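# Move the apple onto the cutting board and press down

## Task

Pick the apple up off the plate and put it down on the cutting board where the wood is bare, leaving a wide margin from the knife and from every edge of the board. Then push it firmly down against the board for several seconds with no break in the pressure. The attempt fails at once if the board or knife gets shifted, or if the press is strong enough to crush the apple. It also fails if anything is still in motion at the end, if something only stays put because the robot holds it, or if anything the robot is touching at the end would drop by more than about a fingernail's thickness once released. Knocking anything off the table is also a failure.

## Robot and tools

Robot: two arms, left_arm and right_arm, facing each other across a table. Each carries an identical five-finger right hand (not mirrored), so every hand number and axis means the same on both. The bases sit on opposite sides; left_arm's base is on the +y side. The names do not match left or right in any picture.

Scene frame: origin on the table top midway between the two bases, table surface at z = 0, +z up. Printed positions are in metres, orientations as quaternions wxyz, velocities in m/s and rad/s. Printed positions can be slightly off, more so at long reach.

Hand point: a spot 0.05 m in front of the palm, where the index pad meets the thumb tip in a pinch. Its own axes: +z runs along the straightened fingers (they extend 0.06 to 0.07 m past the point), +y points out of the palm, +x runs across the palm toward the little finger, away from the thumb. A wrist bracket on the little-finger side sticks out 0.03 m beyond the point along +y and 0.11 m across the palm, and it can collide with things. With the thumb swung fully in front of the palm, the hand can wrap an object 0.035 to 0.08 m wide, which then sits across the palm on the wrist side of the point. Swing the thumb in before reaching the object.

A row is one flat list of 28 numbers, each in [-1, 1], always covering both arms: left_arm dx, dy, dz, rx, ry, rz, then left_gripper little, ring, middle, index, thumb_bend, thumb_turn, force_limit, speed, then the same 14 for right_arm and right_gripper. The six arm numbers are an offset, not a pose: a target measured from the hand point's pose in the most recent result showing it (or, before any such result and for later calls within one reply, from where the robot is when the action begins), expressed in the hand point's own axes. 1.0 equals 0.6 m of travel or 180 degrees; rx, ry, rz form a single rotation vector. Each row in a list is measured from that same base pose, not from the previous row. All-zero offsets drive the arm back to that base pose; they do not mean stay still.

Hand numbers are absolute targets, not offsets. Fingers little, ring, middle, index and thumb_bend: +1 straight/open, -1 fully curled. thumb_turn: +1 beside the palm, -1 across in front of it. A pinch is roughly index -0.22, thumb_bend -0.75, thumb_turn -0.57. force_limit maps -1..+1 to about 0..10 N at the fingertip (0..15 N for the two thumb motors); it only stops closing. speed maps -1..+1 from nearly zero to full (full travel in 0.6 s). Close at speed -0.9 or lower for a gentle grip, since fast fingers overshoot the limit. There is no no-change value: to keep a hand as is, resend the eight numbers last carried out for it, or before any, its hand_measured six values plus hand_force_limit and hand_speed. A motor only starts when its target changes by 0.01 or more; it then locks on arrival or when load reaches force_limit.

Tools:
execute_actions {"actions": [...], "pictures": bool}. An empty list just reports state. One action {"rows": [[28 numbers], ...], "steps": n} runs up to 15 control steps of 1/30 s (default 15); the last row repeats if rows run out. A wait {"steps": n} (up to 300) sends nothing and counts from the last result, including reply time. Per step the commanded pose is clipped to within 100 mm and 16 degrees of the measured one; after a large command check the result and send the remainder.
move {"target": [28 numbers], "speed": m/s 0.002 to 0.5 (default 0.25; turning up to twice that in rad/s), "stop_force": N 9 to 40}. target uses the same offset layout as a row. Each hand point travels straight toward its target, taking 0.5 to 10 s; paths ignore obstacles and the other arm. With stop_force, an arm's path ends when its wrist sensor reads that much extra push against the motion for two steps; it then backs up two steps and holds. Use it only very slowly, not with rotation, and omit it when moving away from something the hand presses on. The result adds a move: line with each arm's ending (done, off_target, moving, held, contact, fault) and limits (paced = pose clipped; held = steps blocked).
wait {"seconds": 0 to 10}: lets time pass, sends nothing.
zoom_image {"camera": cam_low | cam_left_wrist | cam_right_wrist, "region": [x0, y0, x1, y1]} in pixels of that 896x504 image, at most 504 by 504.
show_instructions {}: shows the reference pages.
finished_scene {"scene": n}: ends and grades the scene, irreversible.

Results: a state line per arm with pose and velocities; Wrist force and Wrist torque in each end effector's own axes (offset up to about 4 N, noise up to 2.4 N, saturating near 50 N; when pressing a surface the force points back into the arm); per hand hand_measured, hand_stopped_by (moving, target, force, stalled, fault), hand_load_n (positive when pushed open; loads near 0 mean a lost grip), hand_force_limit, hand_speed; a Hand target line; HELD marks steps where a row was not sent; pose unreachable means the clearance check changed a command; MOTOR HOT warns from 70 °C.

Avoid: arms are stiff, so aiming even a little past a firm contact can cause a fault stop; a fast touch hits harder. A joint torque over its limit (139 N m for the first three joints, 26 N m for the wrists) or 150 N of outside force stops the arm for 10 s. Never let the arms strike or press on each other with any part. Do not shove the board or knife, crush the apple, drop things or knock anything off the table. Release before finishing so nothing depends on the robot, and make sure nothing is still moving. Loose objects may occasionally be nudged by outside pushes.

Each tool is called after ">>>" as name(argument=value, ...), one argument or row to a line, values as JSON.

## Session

>>> execute_actions(
  actions=[],
)

Scene clock: 0.00 s of 4800.00 s.
left_arm: end_effector_position=(+0.2300, +0.4396, +0.4800) hand_measured=(+1.000, +1.000, +1.000, +1.000, +1.000, +1.000) hand_load_n=(+0.0, +0.0, +0.0, +0.0, +0.0, +0.0) hand_stopped_by=(target, target, target, target, target, target) hand_force_limit=0.00 hand_speed=-0.80 end_effector_quat_wxyz=(+0.015, +0.353, +0.935, -0.021) end_effector_velocity=(+0.000, +0.000, +0.000) end_effector_angular_velocity=(-0.000, -0.000, -0.000) | right_arm: end_effector_position=(+0.1114, -0.2795, +0.4811) hand_measured=(+1.000, +1.000, +1.000, +1.000, +1.000, +1.000) hand_load_n=(+0.0, +0.0, +0.0, +0.0, +0.0, +0.0) hand_stopped_by=(target, target, target, target, target, target) hand_force_limit=0.00 hand_speed=-0.80 end_effector_quat_wxyz=(+0.009, -0.385, +0.923, -0.013) end_effector_velocity=(+0.000, -0.000, -0.000) end_effector_angular_velocity=(-0.000, -0.000, -0.000)
Joint positions: left_arm=[ 0.536 -1.738  1.335  1.924  1.586 -1.879] | right_arm=[-1.209 -1.737  1.337  1.956  1.598 -1.867]
Joint velocities: left_arm=[ 0.     0.    -0.     0.    -0.     0.001] | right_arm=[-0. -0.  0.  0.  0.  0.]
Wrist force (N, on the end effector, along its own x y z axes, offset not removed): no reading
Wrist torque (N m, same axes, about the end effector's origin, offset not removed): no reading
Hand target (left_arm): +0.230, +0.440, +0.480; +0.015, +0.353, +0.935, -0.021
Hand target (right_arm): +0.111, -0.280, +0.481; +0.009, -0.385, +0.923, -0.013

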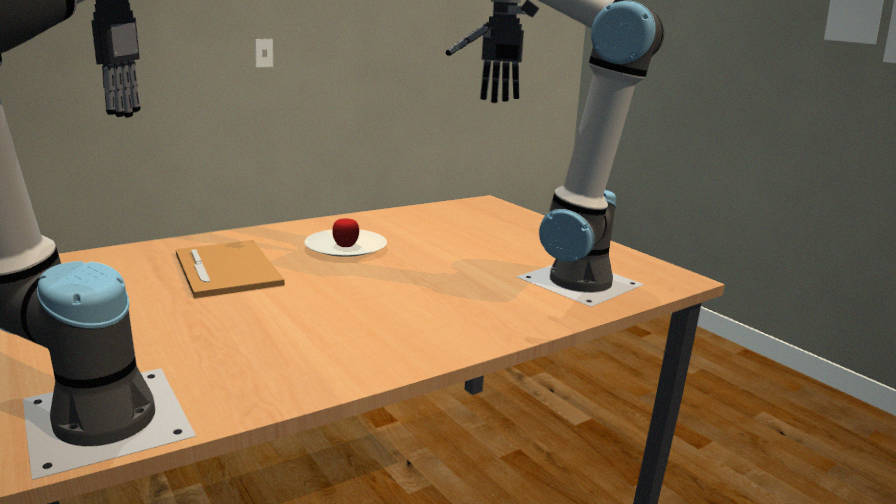

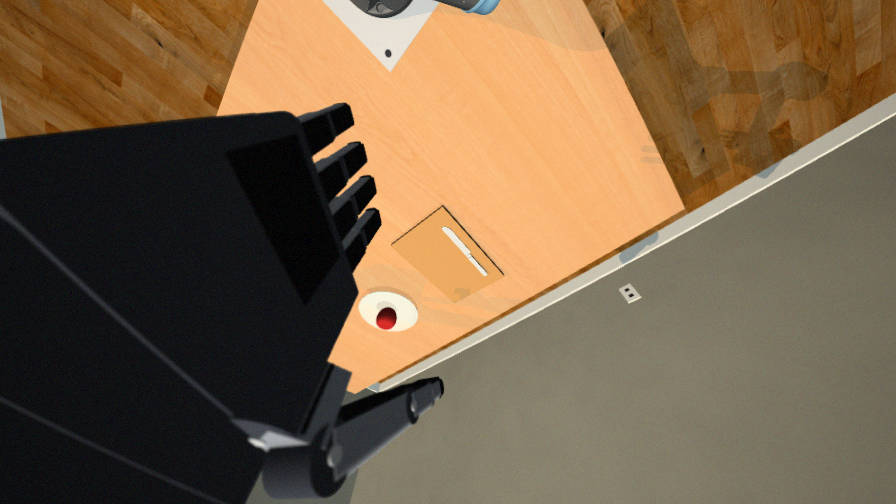

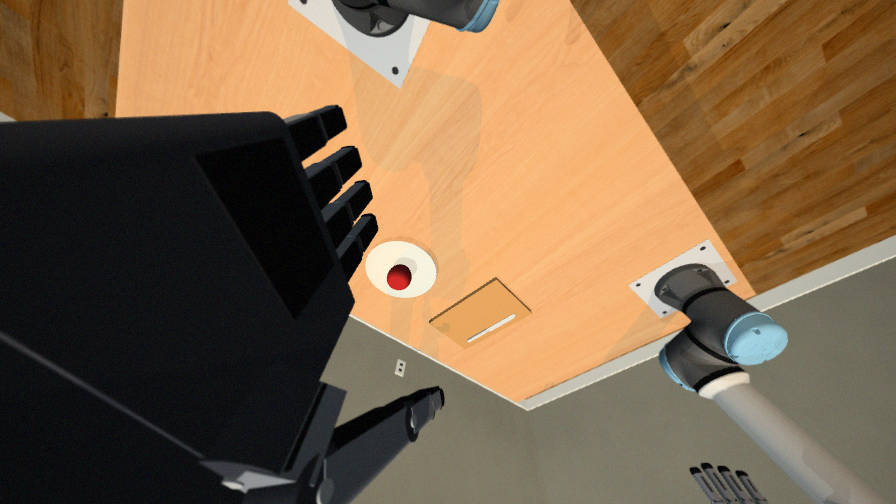

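>>> move(
  target=[-0.62,-0.25,0.36,0,0,-0.417,1,1,1,1,1,-1,0,0.5,0,0,0,0,0,0,1,1,1,1,1,1,0,-0.8],
)

>>> move(
  target=[0,-0.22,0.15,0.333,0,0,1,1,1,1,1,-1,0,0.5,0,0,0,0,0,0,1,1,1,1,1,1,0,-0.8],
)

Scene clock: 11.83 s of 4800.00 s.
left_arm: end_effector_position=(+0.4122, +0.0729, +0.2829) hand_measured=(+1.000, +1.000, +1.000, +1.000, +1.000, -1.000) hand_load_n=(+0.0, +0.0, +0.0, +0.0, +0.0, +0.0) hand_stopped_by=(target, target, target, target, target, target) hand_force_limit=0.00 hand_speed=0.50 end_effector_quat_wxyz=(-0.056, +0.269, -0.954, +0.116) end_effector_velocity=(+0.001, -0.001, -0.000) end_effector_angular_velocity=(-0.013, +0.002, +0.007) | right_arm: end_effector_position=(+0.1114, -0.2795, +0.4811) hand_measured=(+1.000, +1.000, +1.000, +1.000, +1.000, +1.000) hand_load_n=(+0.0, +0.0, +0.0, +0.0, +0.0, +0.0) hand_stopped_by=(target, target, target, target, target, target) hand_force_limit=0.00 hand_speed=-0.80 end_effector_quat_wxyz=(+0.009, -0.385, +0.923, -0.013) end_effector_velocity=(-0.001, +0.000, -0.000) end_effector_angular_velocity=(+0.001, +0.001, +0.001)
Joint positions: left_arm=[ 0.516 -0.529  0.034  1.813  1.52  -3.163] | right_arm=[-1.209 -1.737  1.337  1.956  1.598 -1.867]
Joint velocities: left_arm=[ 0.004 -0.001 -0.002 -0.007  0.007 -0.005] | right_arm=[ 0.001 -0.     0.001  0.    -0.001  0.   ]
Wrist force (N, on the end effector, along its own x y z axes, offset not removed): left_arm=[-2.0 1.1 -2.6] | right_arm=[0.7 -0.1 1.4]
Wrist torque (N m, same axes, about the end effector's origin, offset not removed): left_arm=[0.21 0.32 0.13] | right_arm=[-0.11 -0.36 -0.03]
Hand target (left_arm): +0.412, +0.073, +0.283; +0.056, -0.270, +0.954, -0.117
Hand target (right_arm): +0.111, -0.280, +0.481; +0.009, -0.385, +0.923, -0.013
Off the commanded pose (left_arm): 0.003 m, 12 deg.
Off the commanded pose (right_arm): 0.000 m, 0 deg.
elbow stopped short (left arm): the move would have taken joint 3 (elbow) straighter than the controller allows; a more bent joint 3 avoids this.
After step 100, 5.33 s passed at rest.
move: off_target (left_arm)

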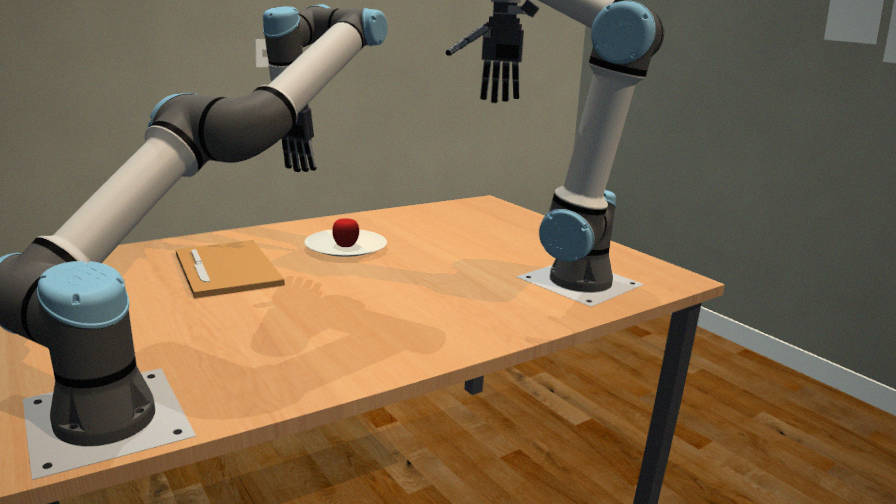

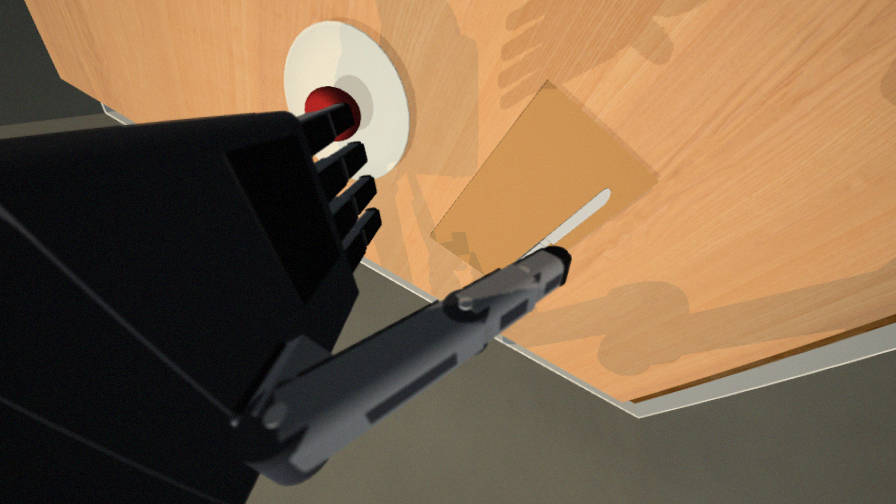

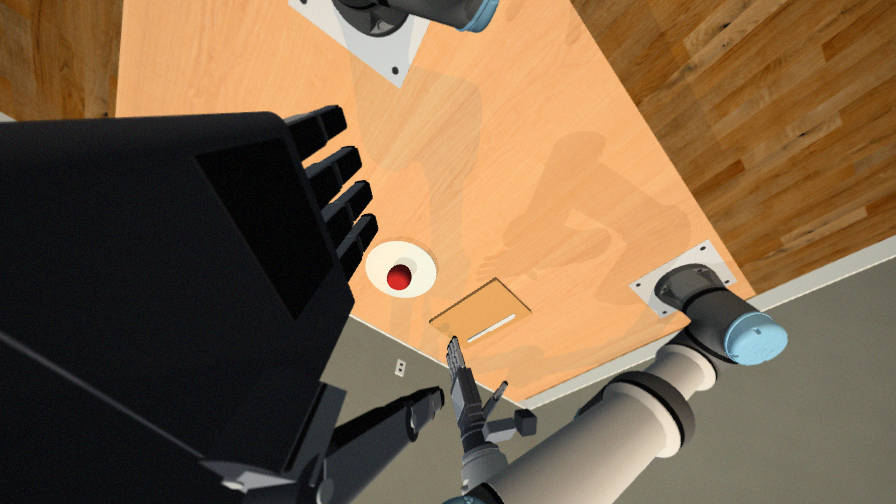

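Scene clock: 14.40 s of 4800.00 s.
left_arm: end_effector_position=(+0.4935, -0.0536, +0.2296) hand_measured=(+1.000, +1.000, +1.000, +1.000, +1.000, -1.000) hand_load_n=(+0.0, +0.0, +0.0, +0.0, +0.0, +0.0) hand_stopped_by=(target, target, target, target, target, target) hand_force_limit=0.00 hand_speed=0.50 end_effector_quat_wxyz=(-0.183, +0.206, -0.769, +0.577) end_effector_velocity=(+0.000, -0.001, -0.001) end_effector_angular_velocity=(-0.007, -0.004, -0.001) | right_arm: end_effector_position=(+0.1114, -0.2795, +0.4811) hand_measured=(+1.000, +1.000, +1.000, +1.000, +1.000, +1.000) hand_load_n=(+0.0, +0.0, +0.0, +0.0, +0.0, +0.0) hand_stopped_by=(target, target, target, target, target, target) hand_force_limit=0.00 hand_speed=-0.80 end_effector_quat_wxyz=(+0.009, -0.385, +0.923, -0.013) end_effector_velocity=(-0.000, +0.000, +0.000) end_effector_angular_velocity=(+0.000, +0.000, +0.002)
Joint positions: left_arm=[ 0.526 -1.101  1.339  0.032  1.534 -3.106] | right_arm=[-1.209 -1.737  1.337  1.956  1.598 -1.867]
Joint velocities: left_arm=[ 0.    -0.001  0.008 -0.016  0.001 -0.   ] | right_arm=[ 0.001 -0.    -0.     0.    -0.    -0.001]
Wrist force (N, on the end effector, along its own x y z axes, offset not removed): left_arm=[-0.7 3.2 -2.0] | right_arm=[-2.8 2.1 0.0]
Wrist torque (N m, same axes, about the end effector's origin, offset not removed): left_arm=[0.63 0.03 0.16] | right_arm=[0.31 0.42 -0.18]
Hand target (left_arm): +0.494, -0.054, +0.230; +0.184, -0.206, +0.768, -0.577
Hand target (right_arm): +0.111, -0.280, +0.481; +0.009, -0.385, +0.923, -0.013
Off the commanded pose (left_arm): 0.000 m, 0 deg.
Off the commanded pose (right_arm): 0.000 m, 0 deg.
move: done

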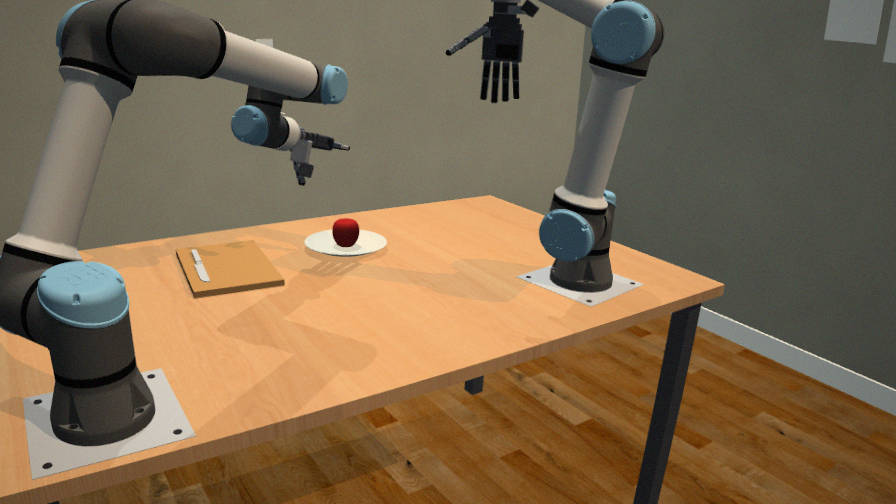

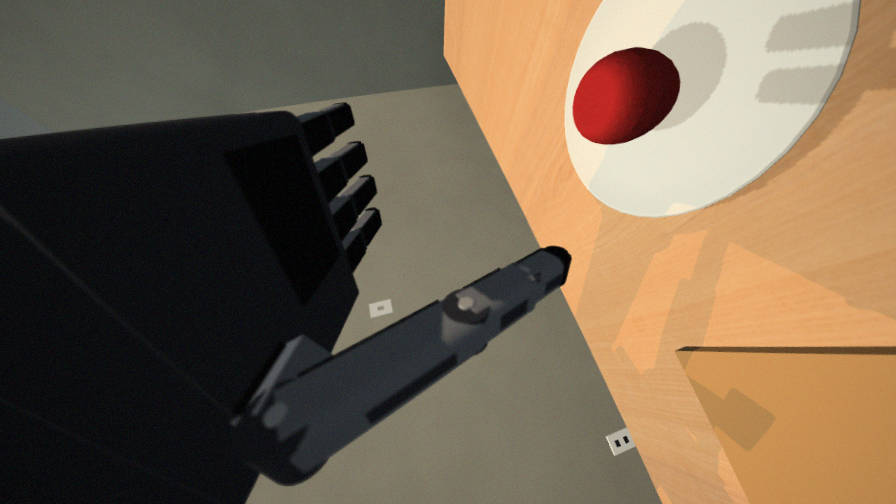

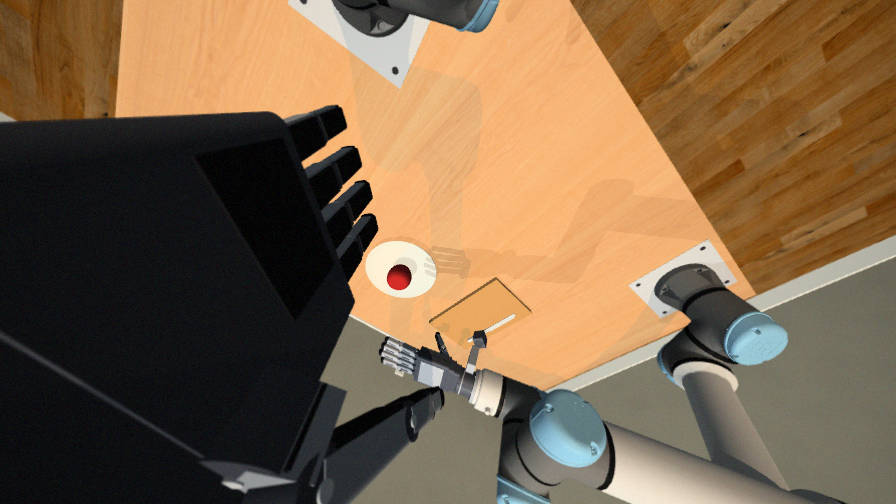

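>>> move(
  target=[0.09,0.125,0.155,-0.09,0,0,1,1,1,1,1,-1,0,0.5,0,0,0,0,0,0,1,1,1,1,1,1,0,-0.8],
  speed=0.2,
)

Scene clock: 22.30 s of 4800.00 s.
left_arm: end_effector_position=(+0.4878, -0.1388, +0.1301) hand_measured=(+1.000, +1.000, +1.000, +1.000, +1.000, -1.000) hand_load_n=(+0.0, +0.0, +0.0, +0.0, +0.0, +0.0) hand_stopped_by=(target, target, target, target, target, target) hand_force_limit=0.00 hand_speed=0.50 end_effector_quat_wxyz=(-0.153, +0.230, -0.842, +0.463) end_effector_velocity=(+0.000, -0.002, -0.000) end_effector_angular_velocity=(+0.005, +0.004, -0.000) | right_arm: end_effector_position=(+0.1114, -0.2795, +0.4811) hand_measured=(+1.000, +1.000, +1.000, +1.000, +1.000, +1.000) hand_load_n=(+0.0, +0.0, +0.0, +0.0, +0.0, +0.0) hand_stopped_by=(target, target, target, target, target, target) hand_force_limit=0.00 hand_speed=-0.80 end_effector_quat_wxyz=(+0.009, -0.385, +0.923, -0.013) end_effector_velocity=(+0.000, -0.000, -0.000) end_effector_angular_velocity=(-0.000, -0.000, -0.000)
Joint positions: left_arm=[ 0.451 -0.731  0.86   0.427  1.462 -3.157] | right_arm=[-1.209 -1.737  1.337  1.956  1.598 -1.867]
Joint velocities: left_arm=[-0.     0.01  -0.019  0.016  0.    -0.001] | right_arm=[-0. -0.  0. -0.  0.  0.]
Wrist force (N, on the end effector, along its own x y z axes, offset not removed): left_arm=[-1.1 2.9 -3.3] | right_arm=[-1.5 0.5 -0.5]
Wrist torque (N m, same axes, about the end effector's origin, offset not removed): left_arm=[0.62 0.13 0.15] | right_arm=[0.02 0.19 -0.17]
Hand target (left_arm): +0.488, -0.139, +0.130; +0.152, -0.230, +0.842, -0.463
Hand target (right_arm): +0.111, -0.280, +0.481; +0.009, -0.385, +0.923, -0.013
Off the commanded pose (left_arm): 0.000 m, 0 deg.
Off the commanded pose (right_arm): 0.000 m, 0 deg.
After step 100, 3.33 s passed at rest.
move: done

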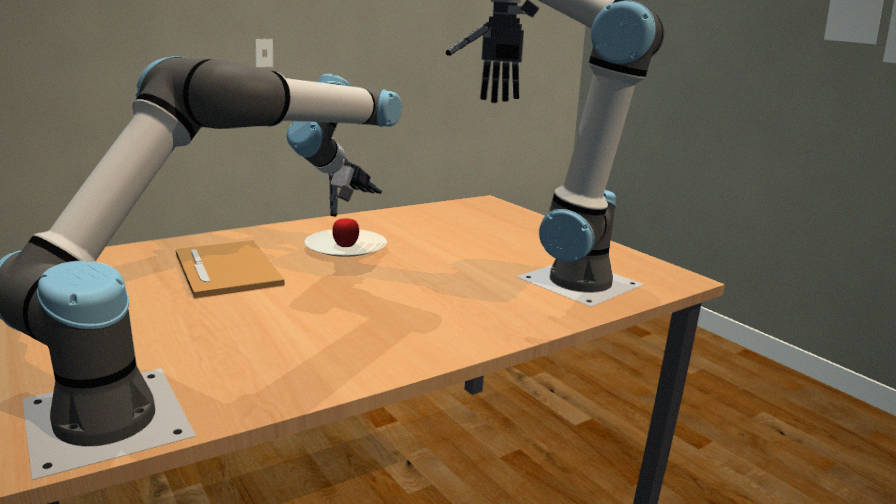

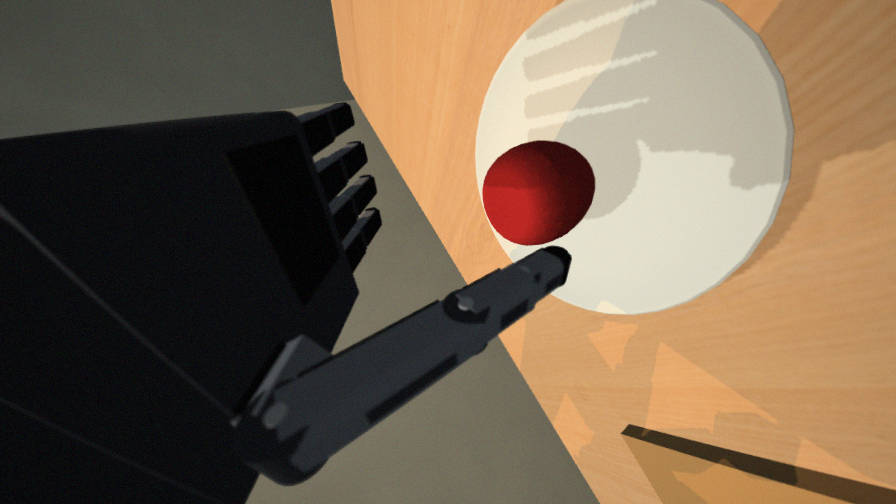

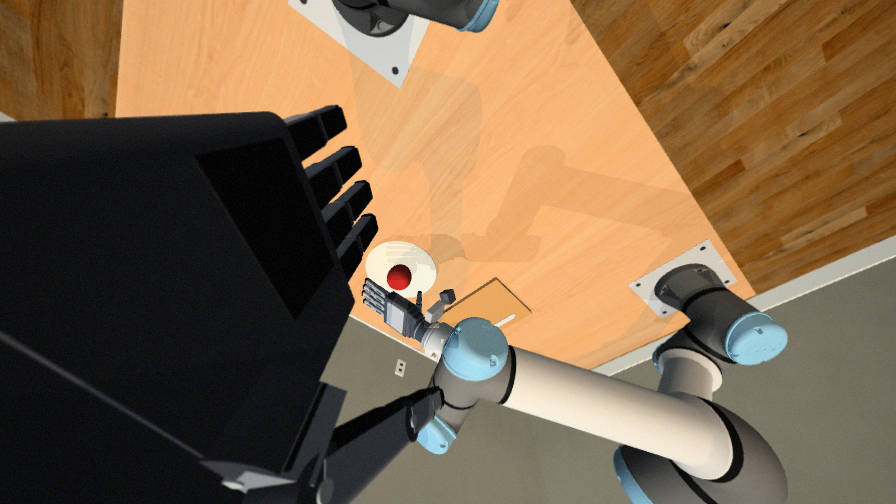

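>>> move(
  target=[-0.004,0.04,0.06,0,0,0,1,1,1,1,1,-1,0,0.5,0,0,0,0,0,0,1,1,1,1,1,1,0,-0.8],
  speed=0.08,
)

>>> move(
  target=[0,0.062,0.04,0,0,0,1,1,1,1,1,-1,0,0.5,0,0,0,0,0,0,1,1,1,1,1,1,0,-0.8],
  speed=0.05,
)

Scene clock: 37.07 s of 4800.00 s.
left_arm: end_effector_position=(+0.5007, -0.1519, +0.0910) hand_measured=(+1.000, +1.000, +1.000, +1.000, +1.000, -1.000) hand_load_n=(+0.0, +0.0, +0.0, +0.0, +0.0, +0.0) hand_stopped_by=(target, target, target, target, target, target) hand_force_limit=0.00 hand_speed=0.50 end_effector_quat_wxyz=(-0.153, +0.230, -0.842, +0.463) end_effector_velocity=(+0.001, -0.001, -0.001) end_effector_angular_velocity=(-0.000, -0.000, -0.000) | right_arm: end_effector_position=(+0.1114, -0.2795, +0.4811) hand_measured=(+1.000, +1.000, +1.000, +1.000, +1.000, +1.000) hand_load_n=(+0.0, +0.0, +0.0, +0.0, +0.0, +0.0) hand_stopped_by=(target, target, target, target, target, target) hand_force_limit=0.00 hand_speed=-0.80 end_effector_quat_wxyz=(+0.009, -0.385, +0.923, -0.013) end_effector_velocity=(+0.000, -0.000, +0.000) end_effector_angular_velocity=(+0.000, -0.002, -0.000)
Joint positions: left_arm=[ 0.46  -0.655  0.82   0.39   1.469 -3.152] | right_arm=[-1.209 -1.737  1.337  1.956  1.598 -1.867]
Joint velocities: left_arm=[ 0.     0.003 -0.003 -0.001  0.001  0.   ] | right_arm=[-0.     0.    -0.001 -0.001  0.001  0.   ]
Wrist force (N, on the end effector, along its own x y z axes, offset not removed): left_arm=[1.4 1.2 -0.4] | right_arm=[0.0 0.5 -2.9]
Wrist torque (N m, same axes, about the end effector's origin, offset not removed): left_arm=[0.12 -0.47 0.17] | right_arm=[0.24 0.05 0.03]
Hand target (left_arm): +0.501, -0.152, +0.091; +0.153, -0.230, +0.842, -0.463
Hand target (right_arm): +0.111, -0.280, +0.481; +0.009, -0.385, +0.923, -0.013
Off the commanded pose (left_arm): 0.000 m, 0 deg.
Off the commanded pose (right_arm): 0.000 m, 0 deg.
After step 100, 10.47 s passed at rest.
move: done

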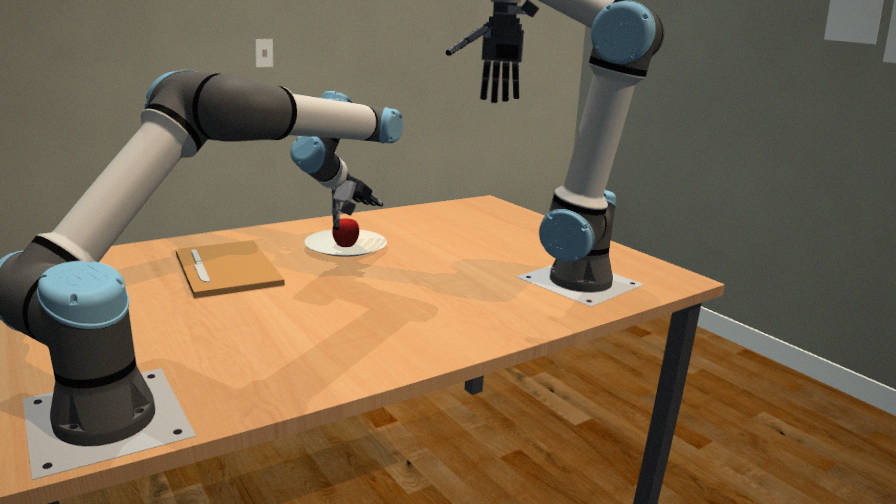

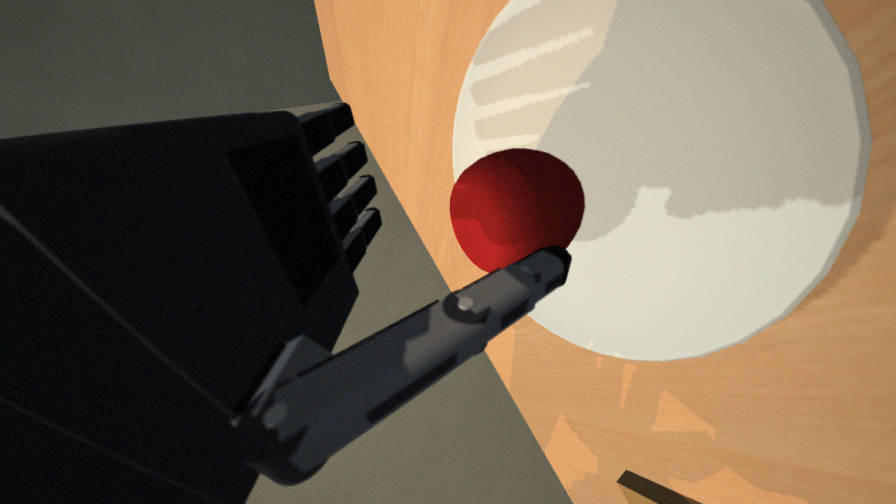

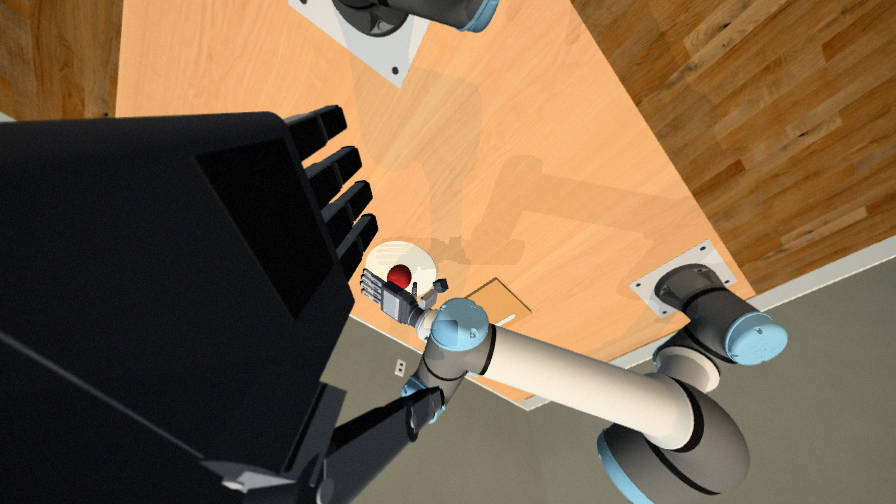

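Scene clock: 38.33 s of 4800.00 s.
left_arm: end_effector_position=(+0.5028, -0.1517, +0.0468) hand_measured=(+1.000, +1.000, +1.000, +1.000, +1.000, -1.000) hand_load_n=(+0.0, +0.0, +0.0, +0.0, +0.0, +0.0) hand_stopped_by=(target, target, target, target, target, target) hand_force_limit=0.00 hand_speed=0.50 end_effector_quat_wxyz=(-0.153, +0.230, -0.842, +0.463) end_effector_velocity=(+0.000, -0.000, -0.001) end_effector_angular_velocity=(-0.001, -0.000, +0.001) | right_arm: end_effector_position=(+0.1114, -0.2795, +0.4811) hand_measured=(+1.000, +1.000, +1.000, +1.000, +1.000, +1.000) hand_load_n=(+0.0, +0.0, +0.0, +0.0, +0.0, +0.0) hand_stopped_by=(target, target, target, target, target, target) hand_force_limit=0.00 hand_speed=-0.80 end_effector_quat_wxyz=(+0.009, -0.385, +0.923, -0.013) end_effector_velocity=(+0.000, -0.000, +0.000) end_effector_angular_velocity=(+0.000, -0.002, -0.001)
Joint positions: left_arm=[ 0.462 -0.623  0.875  0.303  1.472 -3.151] | right_arm=[-1.209 -1.737  1.337  1.956  1.598 -1.867]
Joint velocities: left_arm=[ 0.     0.001  0.001 -0.003 -0.001 -0.001] | right_arm=[-0.001 -0.    -0.001 -0.     0.001  0.   ]
Wrist force (N, on the end effector, along its own x y z axes, offset not removed): left_arm=[-3.0 1.5 -0.2] | right_arm=[-2.1 0.0 -0.5]
Wrist torque (N m, same axes, about the end effector's origin, offset not removed): left_arm=[0.15 0.40 0.01] | right_arm=[0.12 0.19 -0.11]
Hand target (left_arm): +0.503, -0.152, +0.047; +0.153, -0.230, +0.842, -0.463
Hand target (right_arm): +0.111, -0.280, +0.481; +0.009, -0.385, +0.923, -0.013
Off the commanded pose (left_arm): 0.000 m, 0 deg.
Off the commanded pose (right_arm): 0.000 m, 0 deg.
move: done

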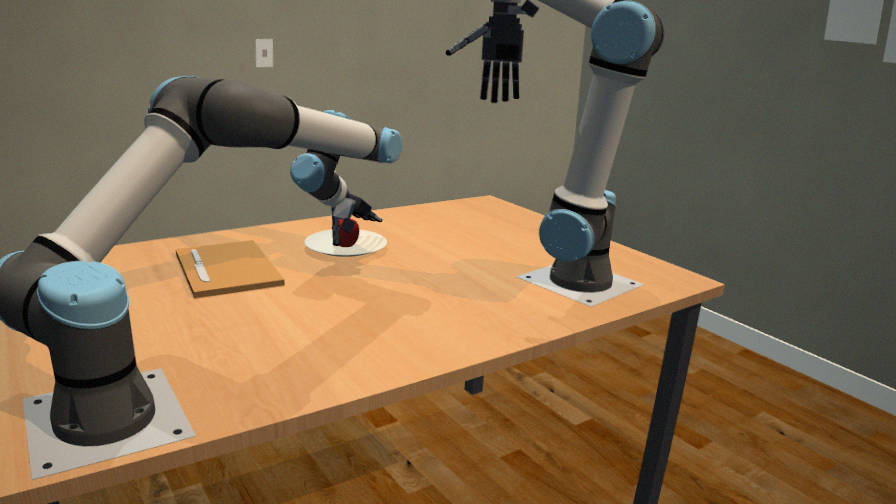

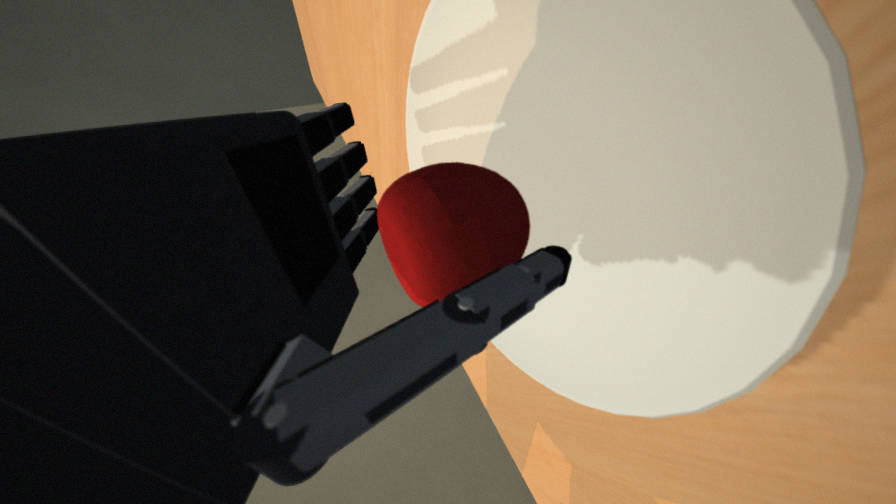

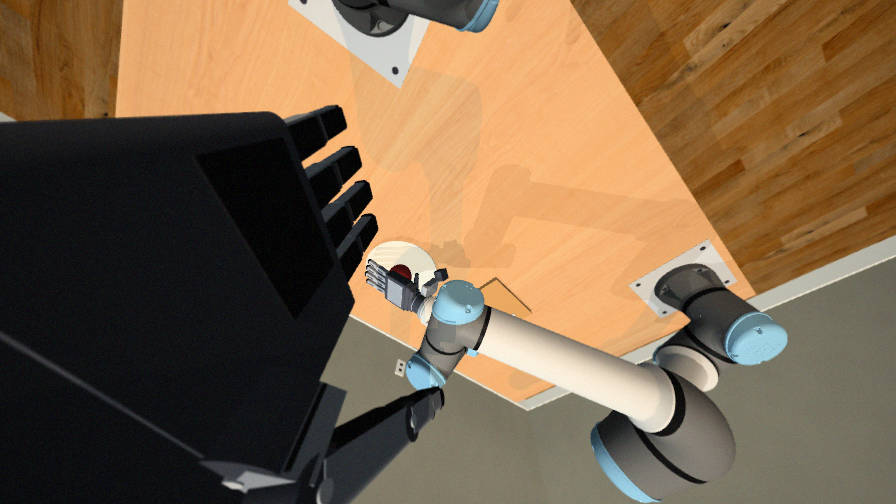

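>>> move(
  target=[0,0.005,0.003,0,0,0,-0.6,-0.6,-0.6,-0.6,-0.4,-1,0.2,-0.6,0,0,0,0,0,0,1,1,1,1,1,1,0,-0.8],
  speed=0.02,
)

>>> move(
  target=[-0.005,-0.12,-0.075,0,0,0,-0.6,-0.6,-0.6,-0.6,-0.4,-1,0.2,-0.6,0,0,0,0,0,0,1,1,1,1,1,1,0,-0.8],
  speed=0.1,
)

Scene clock: 46.13 s of 4800.00 s.
left_arm: end_effector_position=(+0.5029, -0.1516, +0.0433) hand_measured=(-0.600, +0.072, +0.270, +0.230, +0.560, -1.000) hand_load_n=(+0.0, +7.5, +0.0, +8.0, +16.5, +3.0) hand_stopped_by=(target, force, force, force, force, target) hand_force_limit=0.20 hand_speed=-0.60 end_effector_quat_wxyz=(-0.153, +0.230, -0.842, +0.463) end_effector_velocity=(-0.001, -0.001, +0.000) end_effector_angular_velocity=(-0.000, +0.000, -0.001) | right_arm: end_effector_position=(+0.1114, -0.2795, +0.4811) hand_measured=(+1.000, +1.000, +1.000, +1.000, +1.000, +1.000) hand_load_n=(+0.0, +0.0, +0.0, +0.0, +0.0, +0.0) hand_stopped_by=(target, target, target, target, target, target) hand_force_limit=0.00 hand_speed=-0.80 end_effector_quat_wxyz=(+0.009, -0.385, +0.923, -0.013) end_effector_velocity=(+0.000, -0.000, +0.000) end_effector_angular_velocity=(+0.000, +0.000, -0.000)
Joint positions: left_arm=[ 0.463 -0.62   0.879  0.296  1.472 -3.151] | right_arm=[-1.209 -1.737  1.337  1.956  1.598 -1.867]
Joint velocities: left_arm=[-0.001  0.    -0.     0.     0.    -0.   ] | right_arm=[-0.001 -0.    -0.     0.    -0.    -0.001]
Wrist force (N, on the end effector, along its own x y z axes, offset not removed): left_arm=[0.0 -6.3 -0.2] | right_arm=[-2.3 -0.2 0.5]
Wrist torque (N m, same axes, about the end effector's origin, offset not removed): left_arm=[-0.19 -0.06 0.12] | right_arm=[-0.09 0.32 -0.08]
Hand target (left_arm): +0.503, -0.152, +0.043; +0.153, -0.230, +0.842, -0.463
Hand target (right_arm): +0.111, -0.280, +0.481; +0.009, -0.385, +0.923, -0.013
Off the commanded pose (left_arm): 0.000 m, 0 deg.
Off the commanded pose (right_arm): 0.000 m, 0 deg.
After step 100, 1.80 s passed at rest.
move: done

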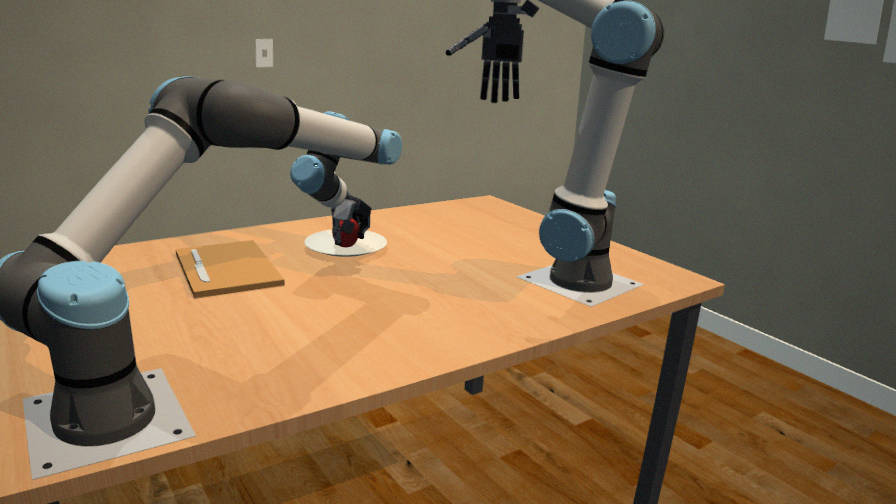

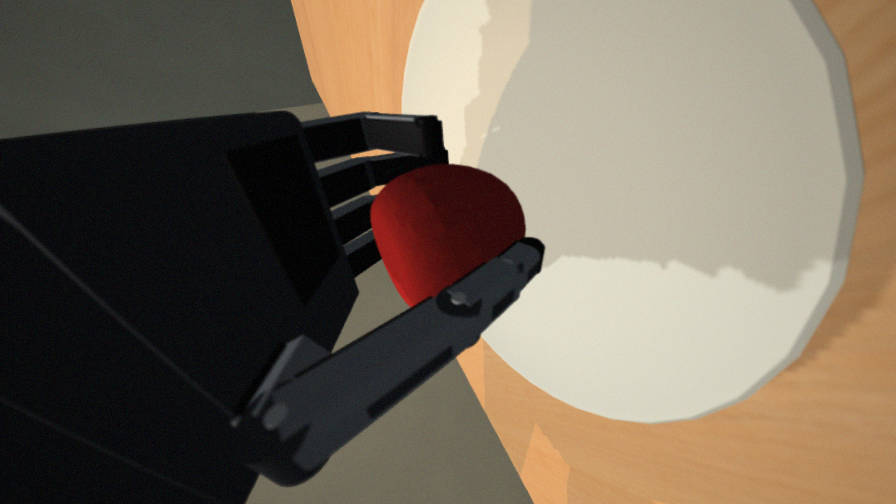

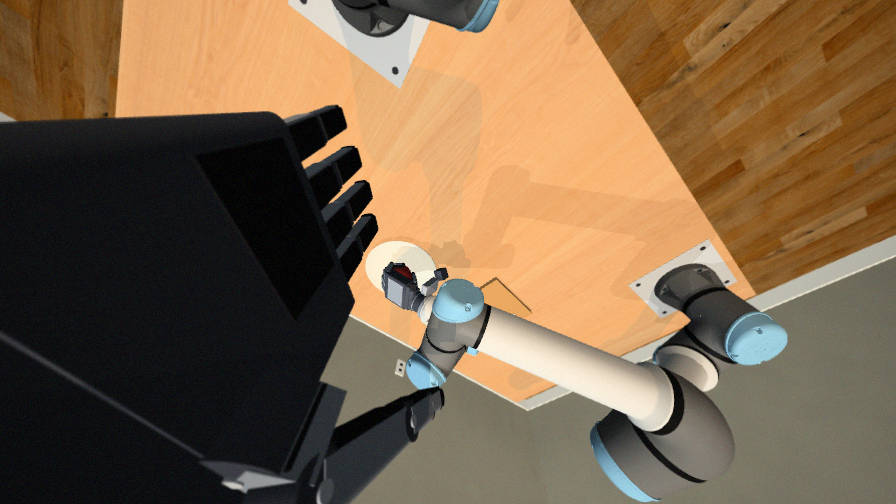

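Scene clock: 47.40 s of 4800.00 s.
left_arm: end_effector_position=(+0.5021, -0.1515, +0.1282) hand_measured=(-0.600, +0.072, +0.270, +0.230, +0.560, -1.000) hand_load_n=(+0.0, +7.0, +0.0, +7.5, +17.0, +3.0) hand_stopped_by=(target, force, force, force, force, target) hand_force_limit=0.20 hand_speed=-0.60 end_effector_quat_wxyz=(-0.153, +0.230, -0.842, +0.463) end_effector_velocity=(+0.000, +0.000, +0.001) end_effector_angular_velocity=(+0.001, +0.001, +0.001) | right_arm: end_effector_position=(+0.1114, -0.2795, +0.4811) hand_measured=(+1.000, +1.000, +1.000, +1.000, +1.000, +1.000) hand_load_n=(+0.0, +0.0, +0.0, +0.0, +0.0, +0.0) hand_stopped_by=(target, target, target, target, target, target) hand_force_limit=0.00 hand_speed=-0.80 end_effector_quat_wxyz=(+0.009, -0.385, +0.923, -0.013) end_effector_velocity=(-0.000, -0.000, +0.000) end_effector_angular_velocity=(-0.000, +0.000, +0.000)
Joint positions: left_arm=[ 0.462 -0.668  0.75   0.473  1.471 -3.151] | right_arm=[-1.209 -1.737  1.337  1.956  1.598 -1.867]
Joint velocities: left_arm=[ 0.    -0.    -0.003  0.005 -0.    -0.   ] | right_arm=[-0. -0.  0.  0. -0. -0.]
Wrist force (N, on the end effector, along its own x y z axes, offset not removed): left_arm=[-5.2 2.0 -2.3] | right_arm=[-3.0 2.1 -3.9]
Wrist torque (N m, same axes, about the end effector's origin, offset not removed): left_arm=[0.39 0.78 -0.13] | right_arm=[0.55 0.45 -0.10]
Hand target (left_arm): +0.502, -0.151, +0.128; +0.153, -0.230, +0.842, -0.463
Hand target (right_arm): +0.111, -0.280, +0.481; +0.009, -0.385, +0.923, -0.013
Off the commanded pose (left_arm): 0.000 m, 0 deg.
Off the commanded pose (right_arm): 0.000 m, 0 deg.
move: done

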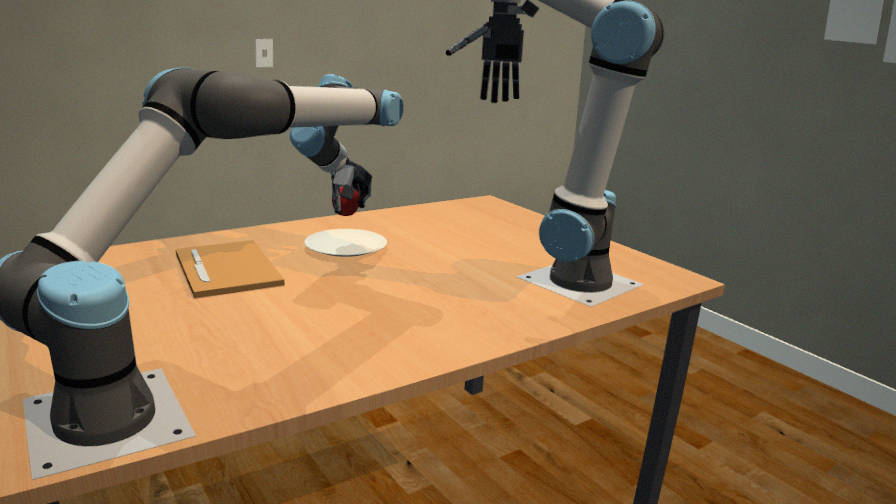

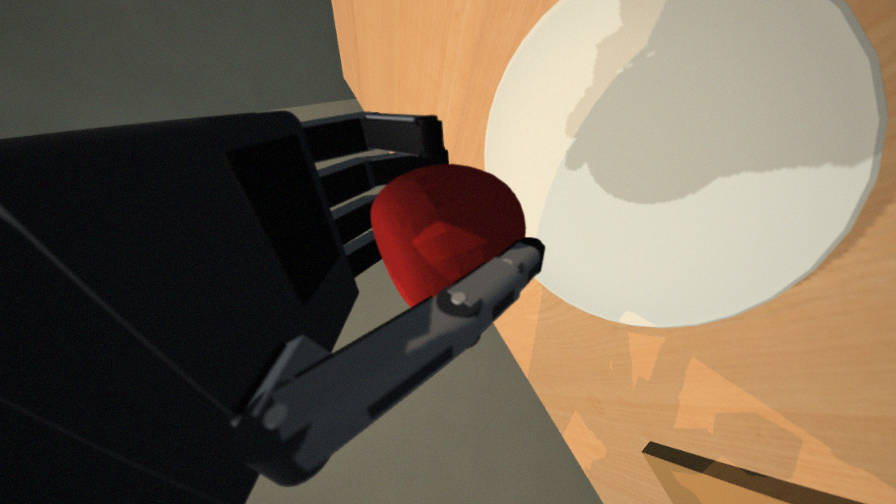

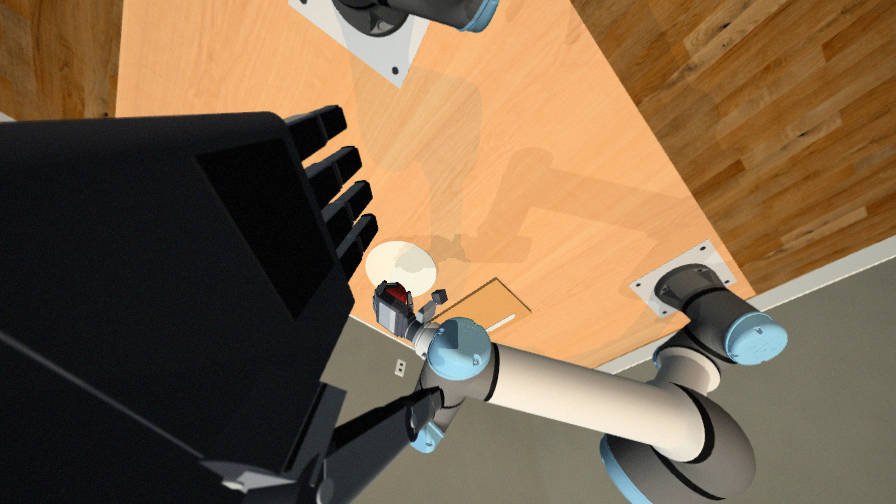

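>>> move(
  target=[-0.23,0.27,-0.31,0,0,0,-0.6,-0.6,-0.6,-0.6,-0.4,-1,0.2,-0.6,0,0,0,0,0,0,1,1,1,1,1,1,0,-0.8],
  speed=0.2,
)

Scene clock: 54.10 s of 4800.00 s.
left_arm: end_effector_position=(+0.4923, +0.1288, +0.0942) hand_measured=(-0.600, +0.072, +0.270, +0.230, +0.560, -1.000) hand_load_n=(+0.0, +7.0, +0.0, +7.5, +17.0, +3.0) hand_stopped_by=(target, force, force, force, force, target) hand_force_limit=0.20 hand_speed=-0.60 end_effector_quat_wxyz=(-0.153, +0.230, -0.842, +0.463) end_effector_velocity=(-0.000, +0.002, -0.000) end_effector_angular_velocity=(+0.001, -0.000, +0.000) | right_arm: end_effector_position=(+0.1114, -0.2795, +0.4811) hand_measured=(+1.000, +1.000, +1.000, +1.000, +1.000, +1.000) hand_load_n=(+0.0, +0.0, +0.0, +0.0, +0.0, +0.0) hand_stopped_by=(target, target, target, target, target, target) hand_force_limit=0.00 hand_speed=-0.80 end_effector_quat_wxyz=(+0.009, -0.385, +0.923, -0.013) end_effector_velocity=(+0.000, +0.000, +0.000) end_effector_angular_velocity=(+0.000, -0.000, +0.001)
Joint positions: left_arm=[ 0.725 -1.14   1.643  0.054  1.695 -3.012] | right_arm=[-1.209 -1.737  1.337  1.956  1.598 -1.867]
Joint velocities: left_arm=[ 0.002 -0.002  0.003 -0.001  0.001  0.001] | right_arm=[ 0.  0. -0. -0. -0. -0.]
Wrist force (N, on the end effector, along its own x y z axes, offset not removed): left_arm=[-0.4 1.8 -1.8] | right_arm=[-0.9 -0.3 -3.3]
Wrist torque (N m, same axes, about the end effector's origin, offset not removed): left_arm=[0.21 -0.11 -0.08] | right_arm=[0.08 0.13 -0.04]
Hand target (left_arm): +0.492, +0.129, +0.094; +0.153, -0.230, +0.842, -0.463
Hand target (right_arm): +0.111, -0.280, +0.481; +0.009, -0.385, +0.923, -0.013
Off the commanded pose (left_arm): 0.000 m, 0 deg.
Off the commanded pose (right_arm): 0.000 m, 0 deg.
After step 100, 1.43 s passed at rest.
move: done

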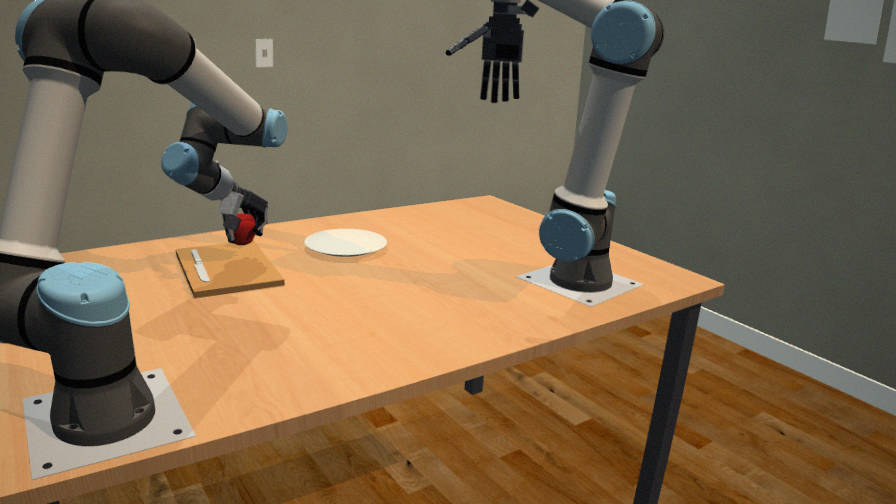

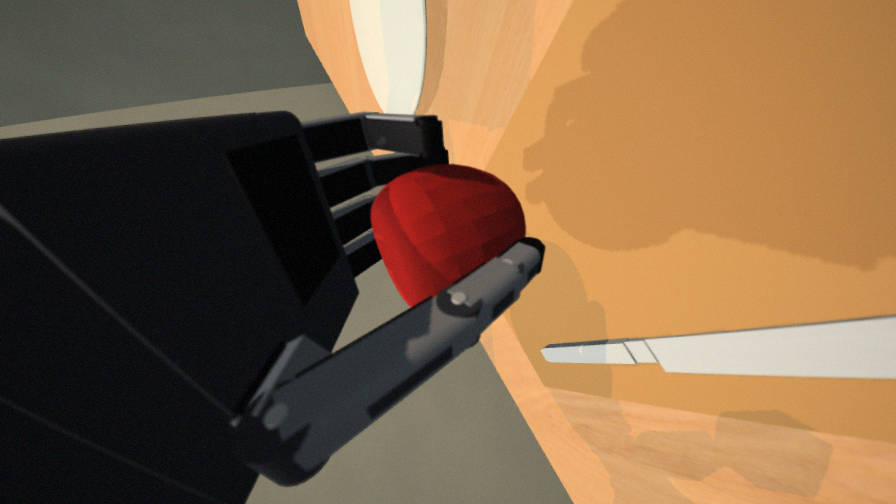

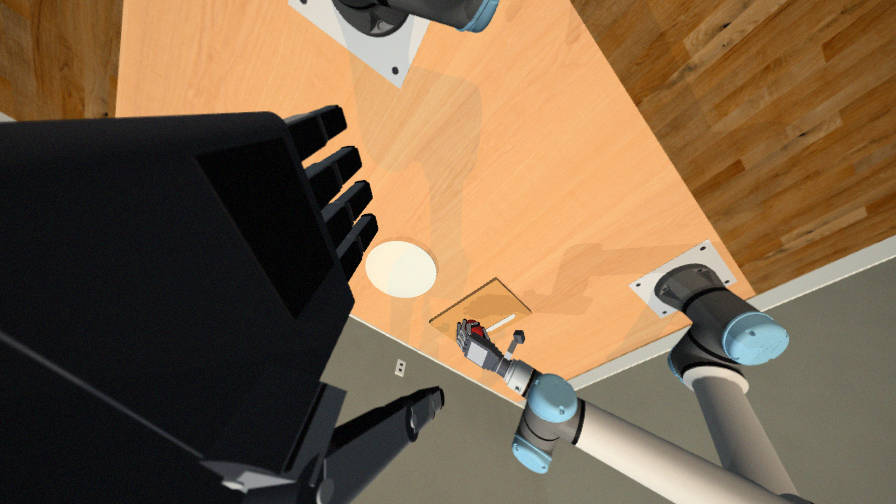

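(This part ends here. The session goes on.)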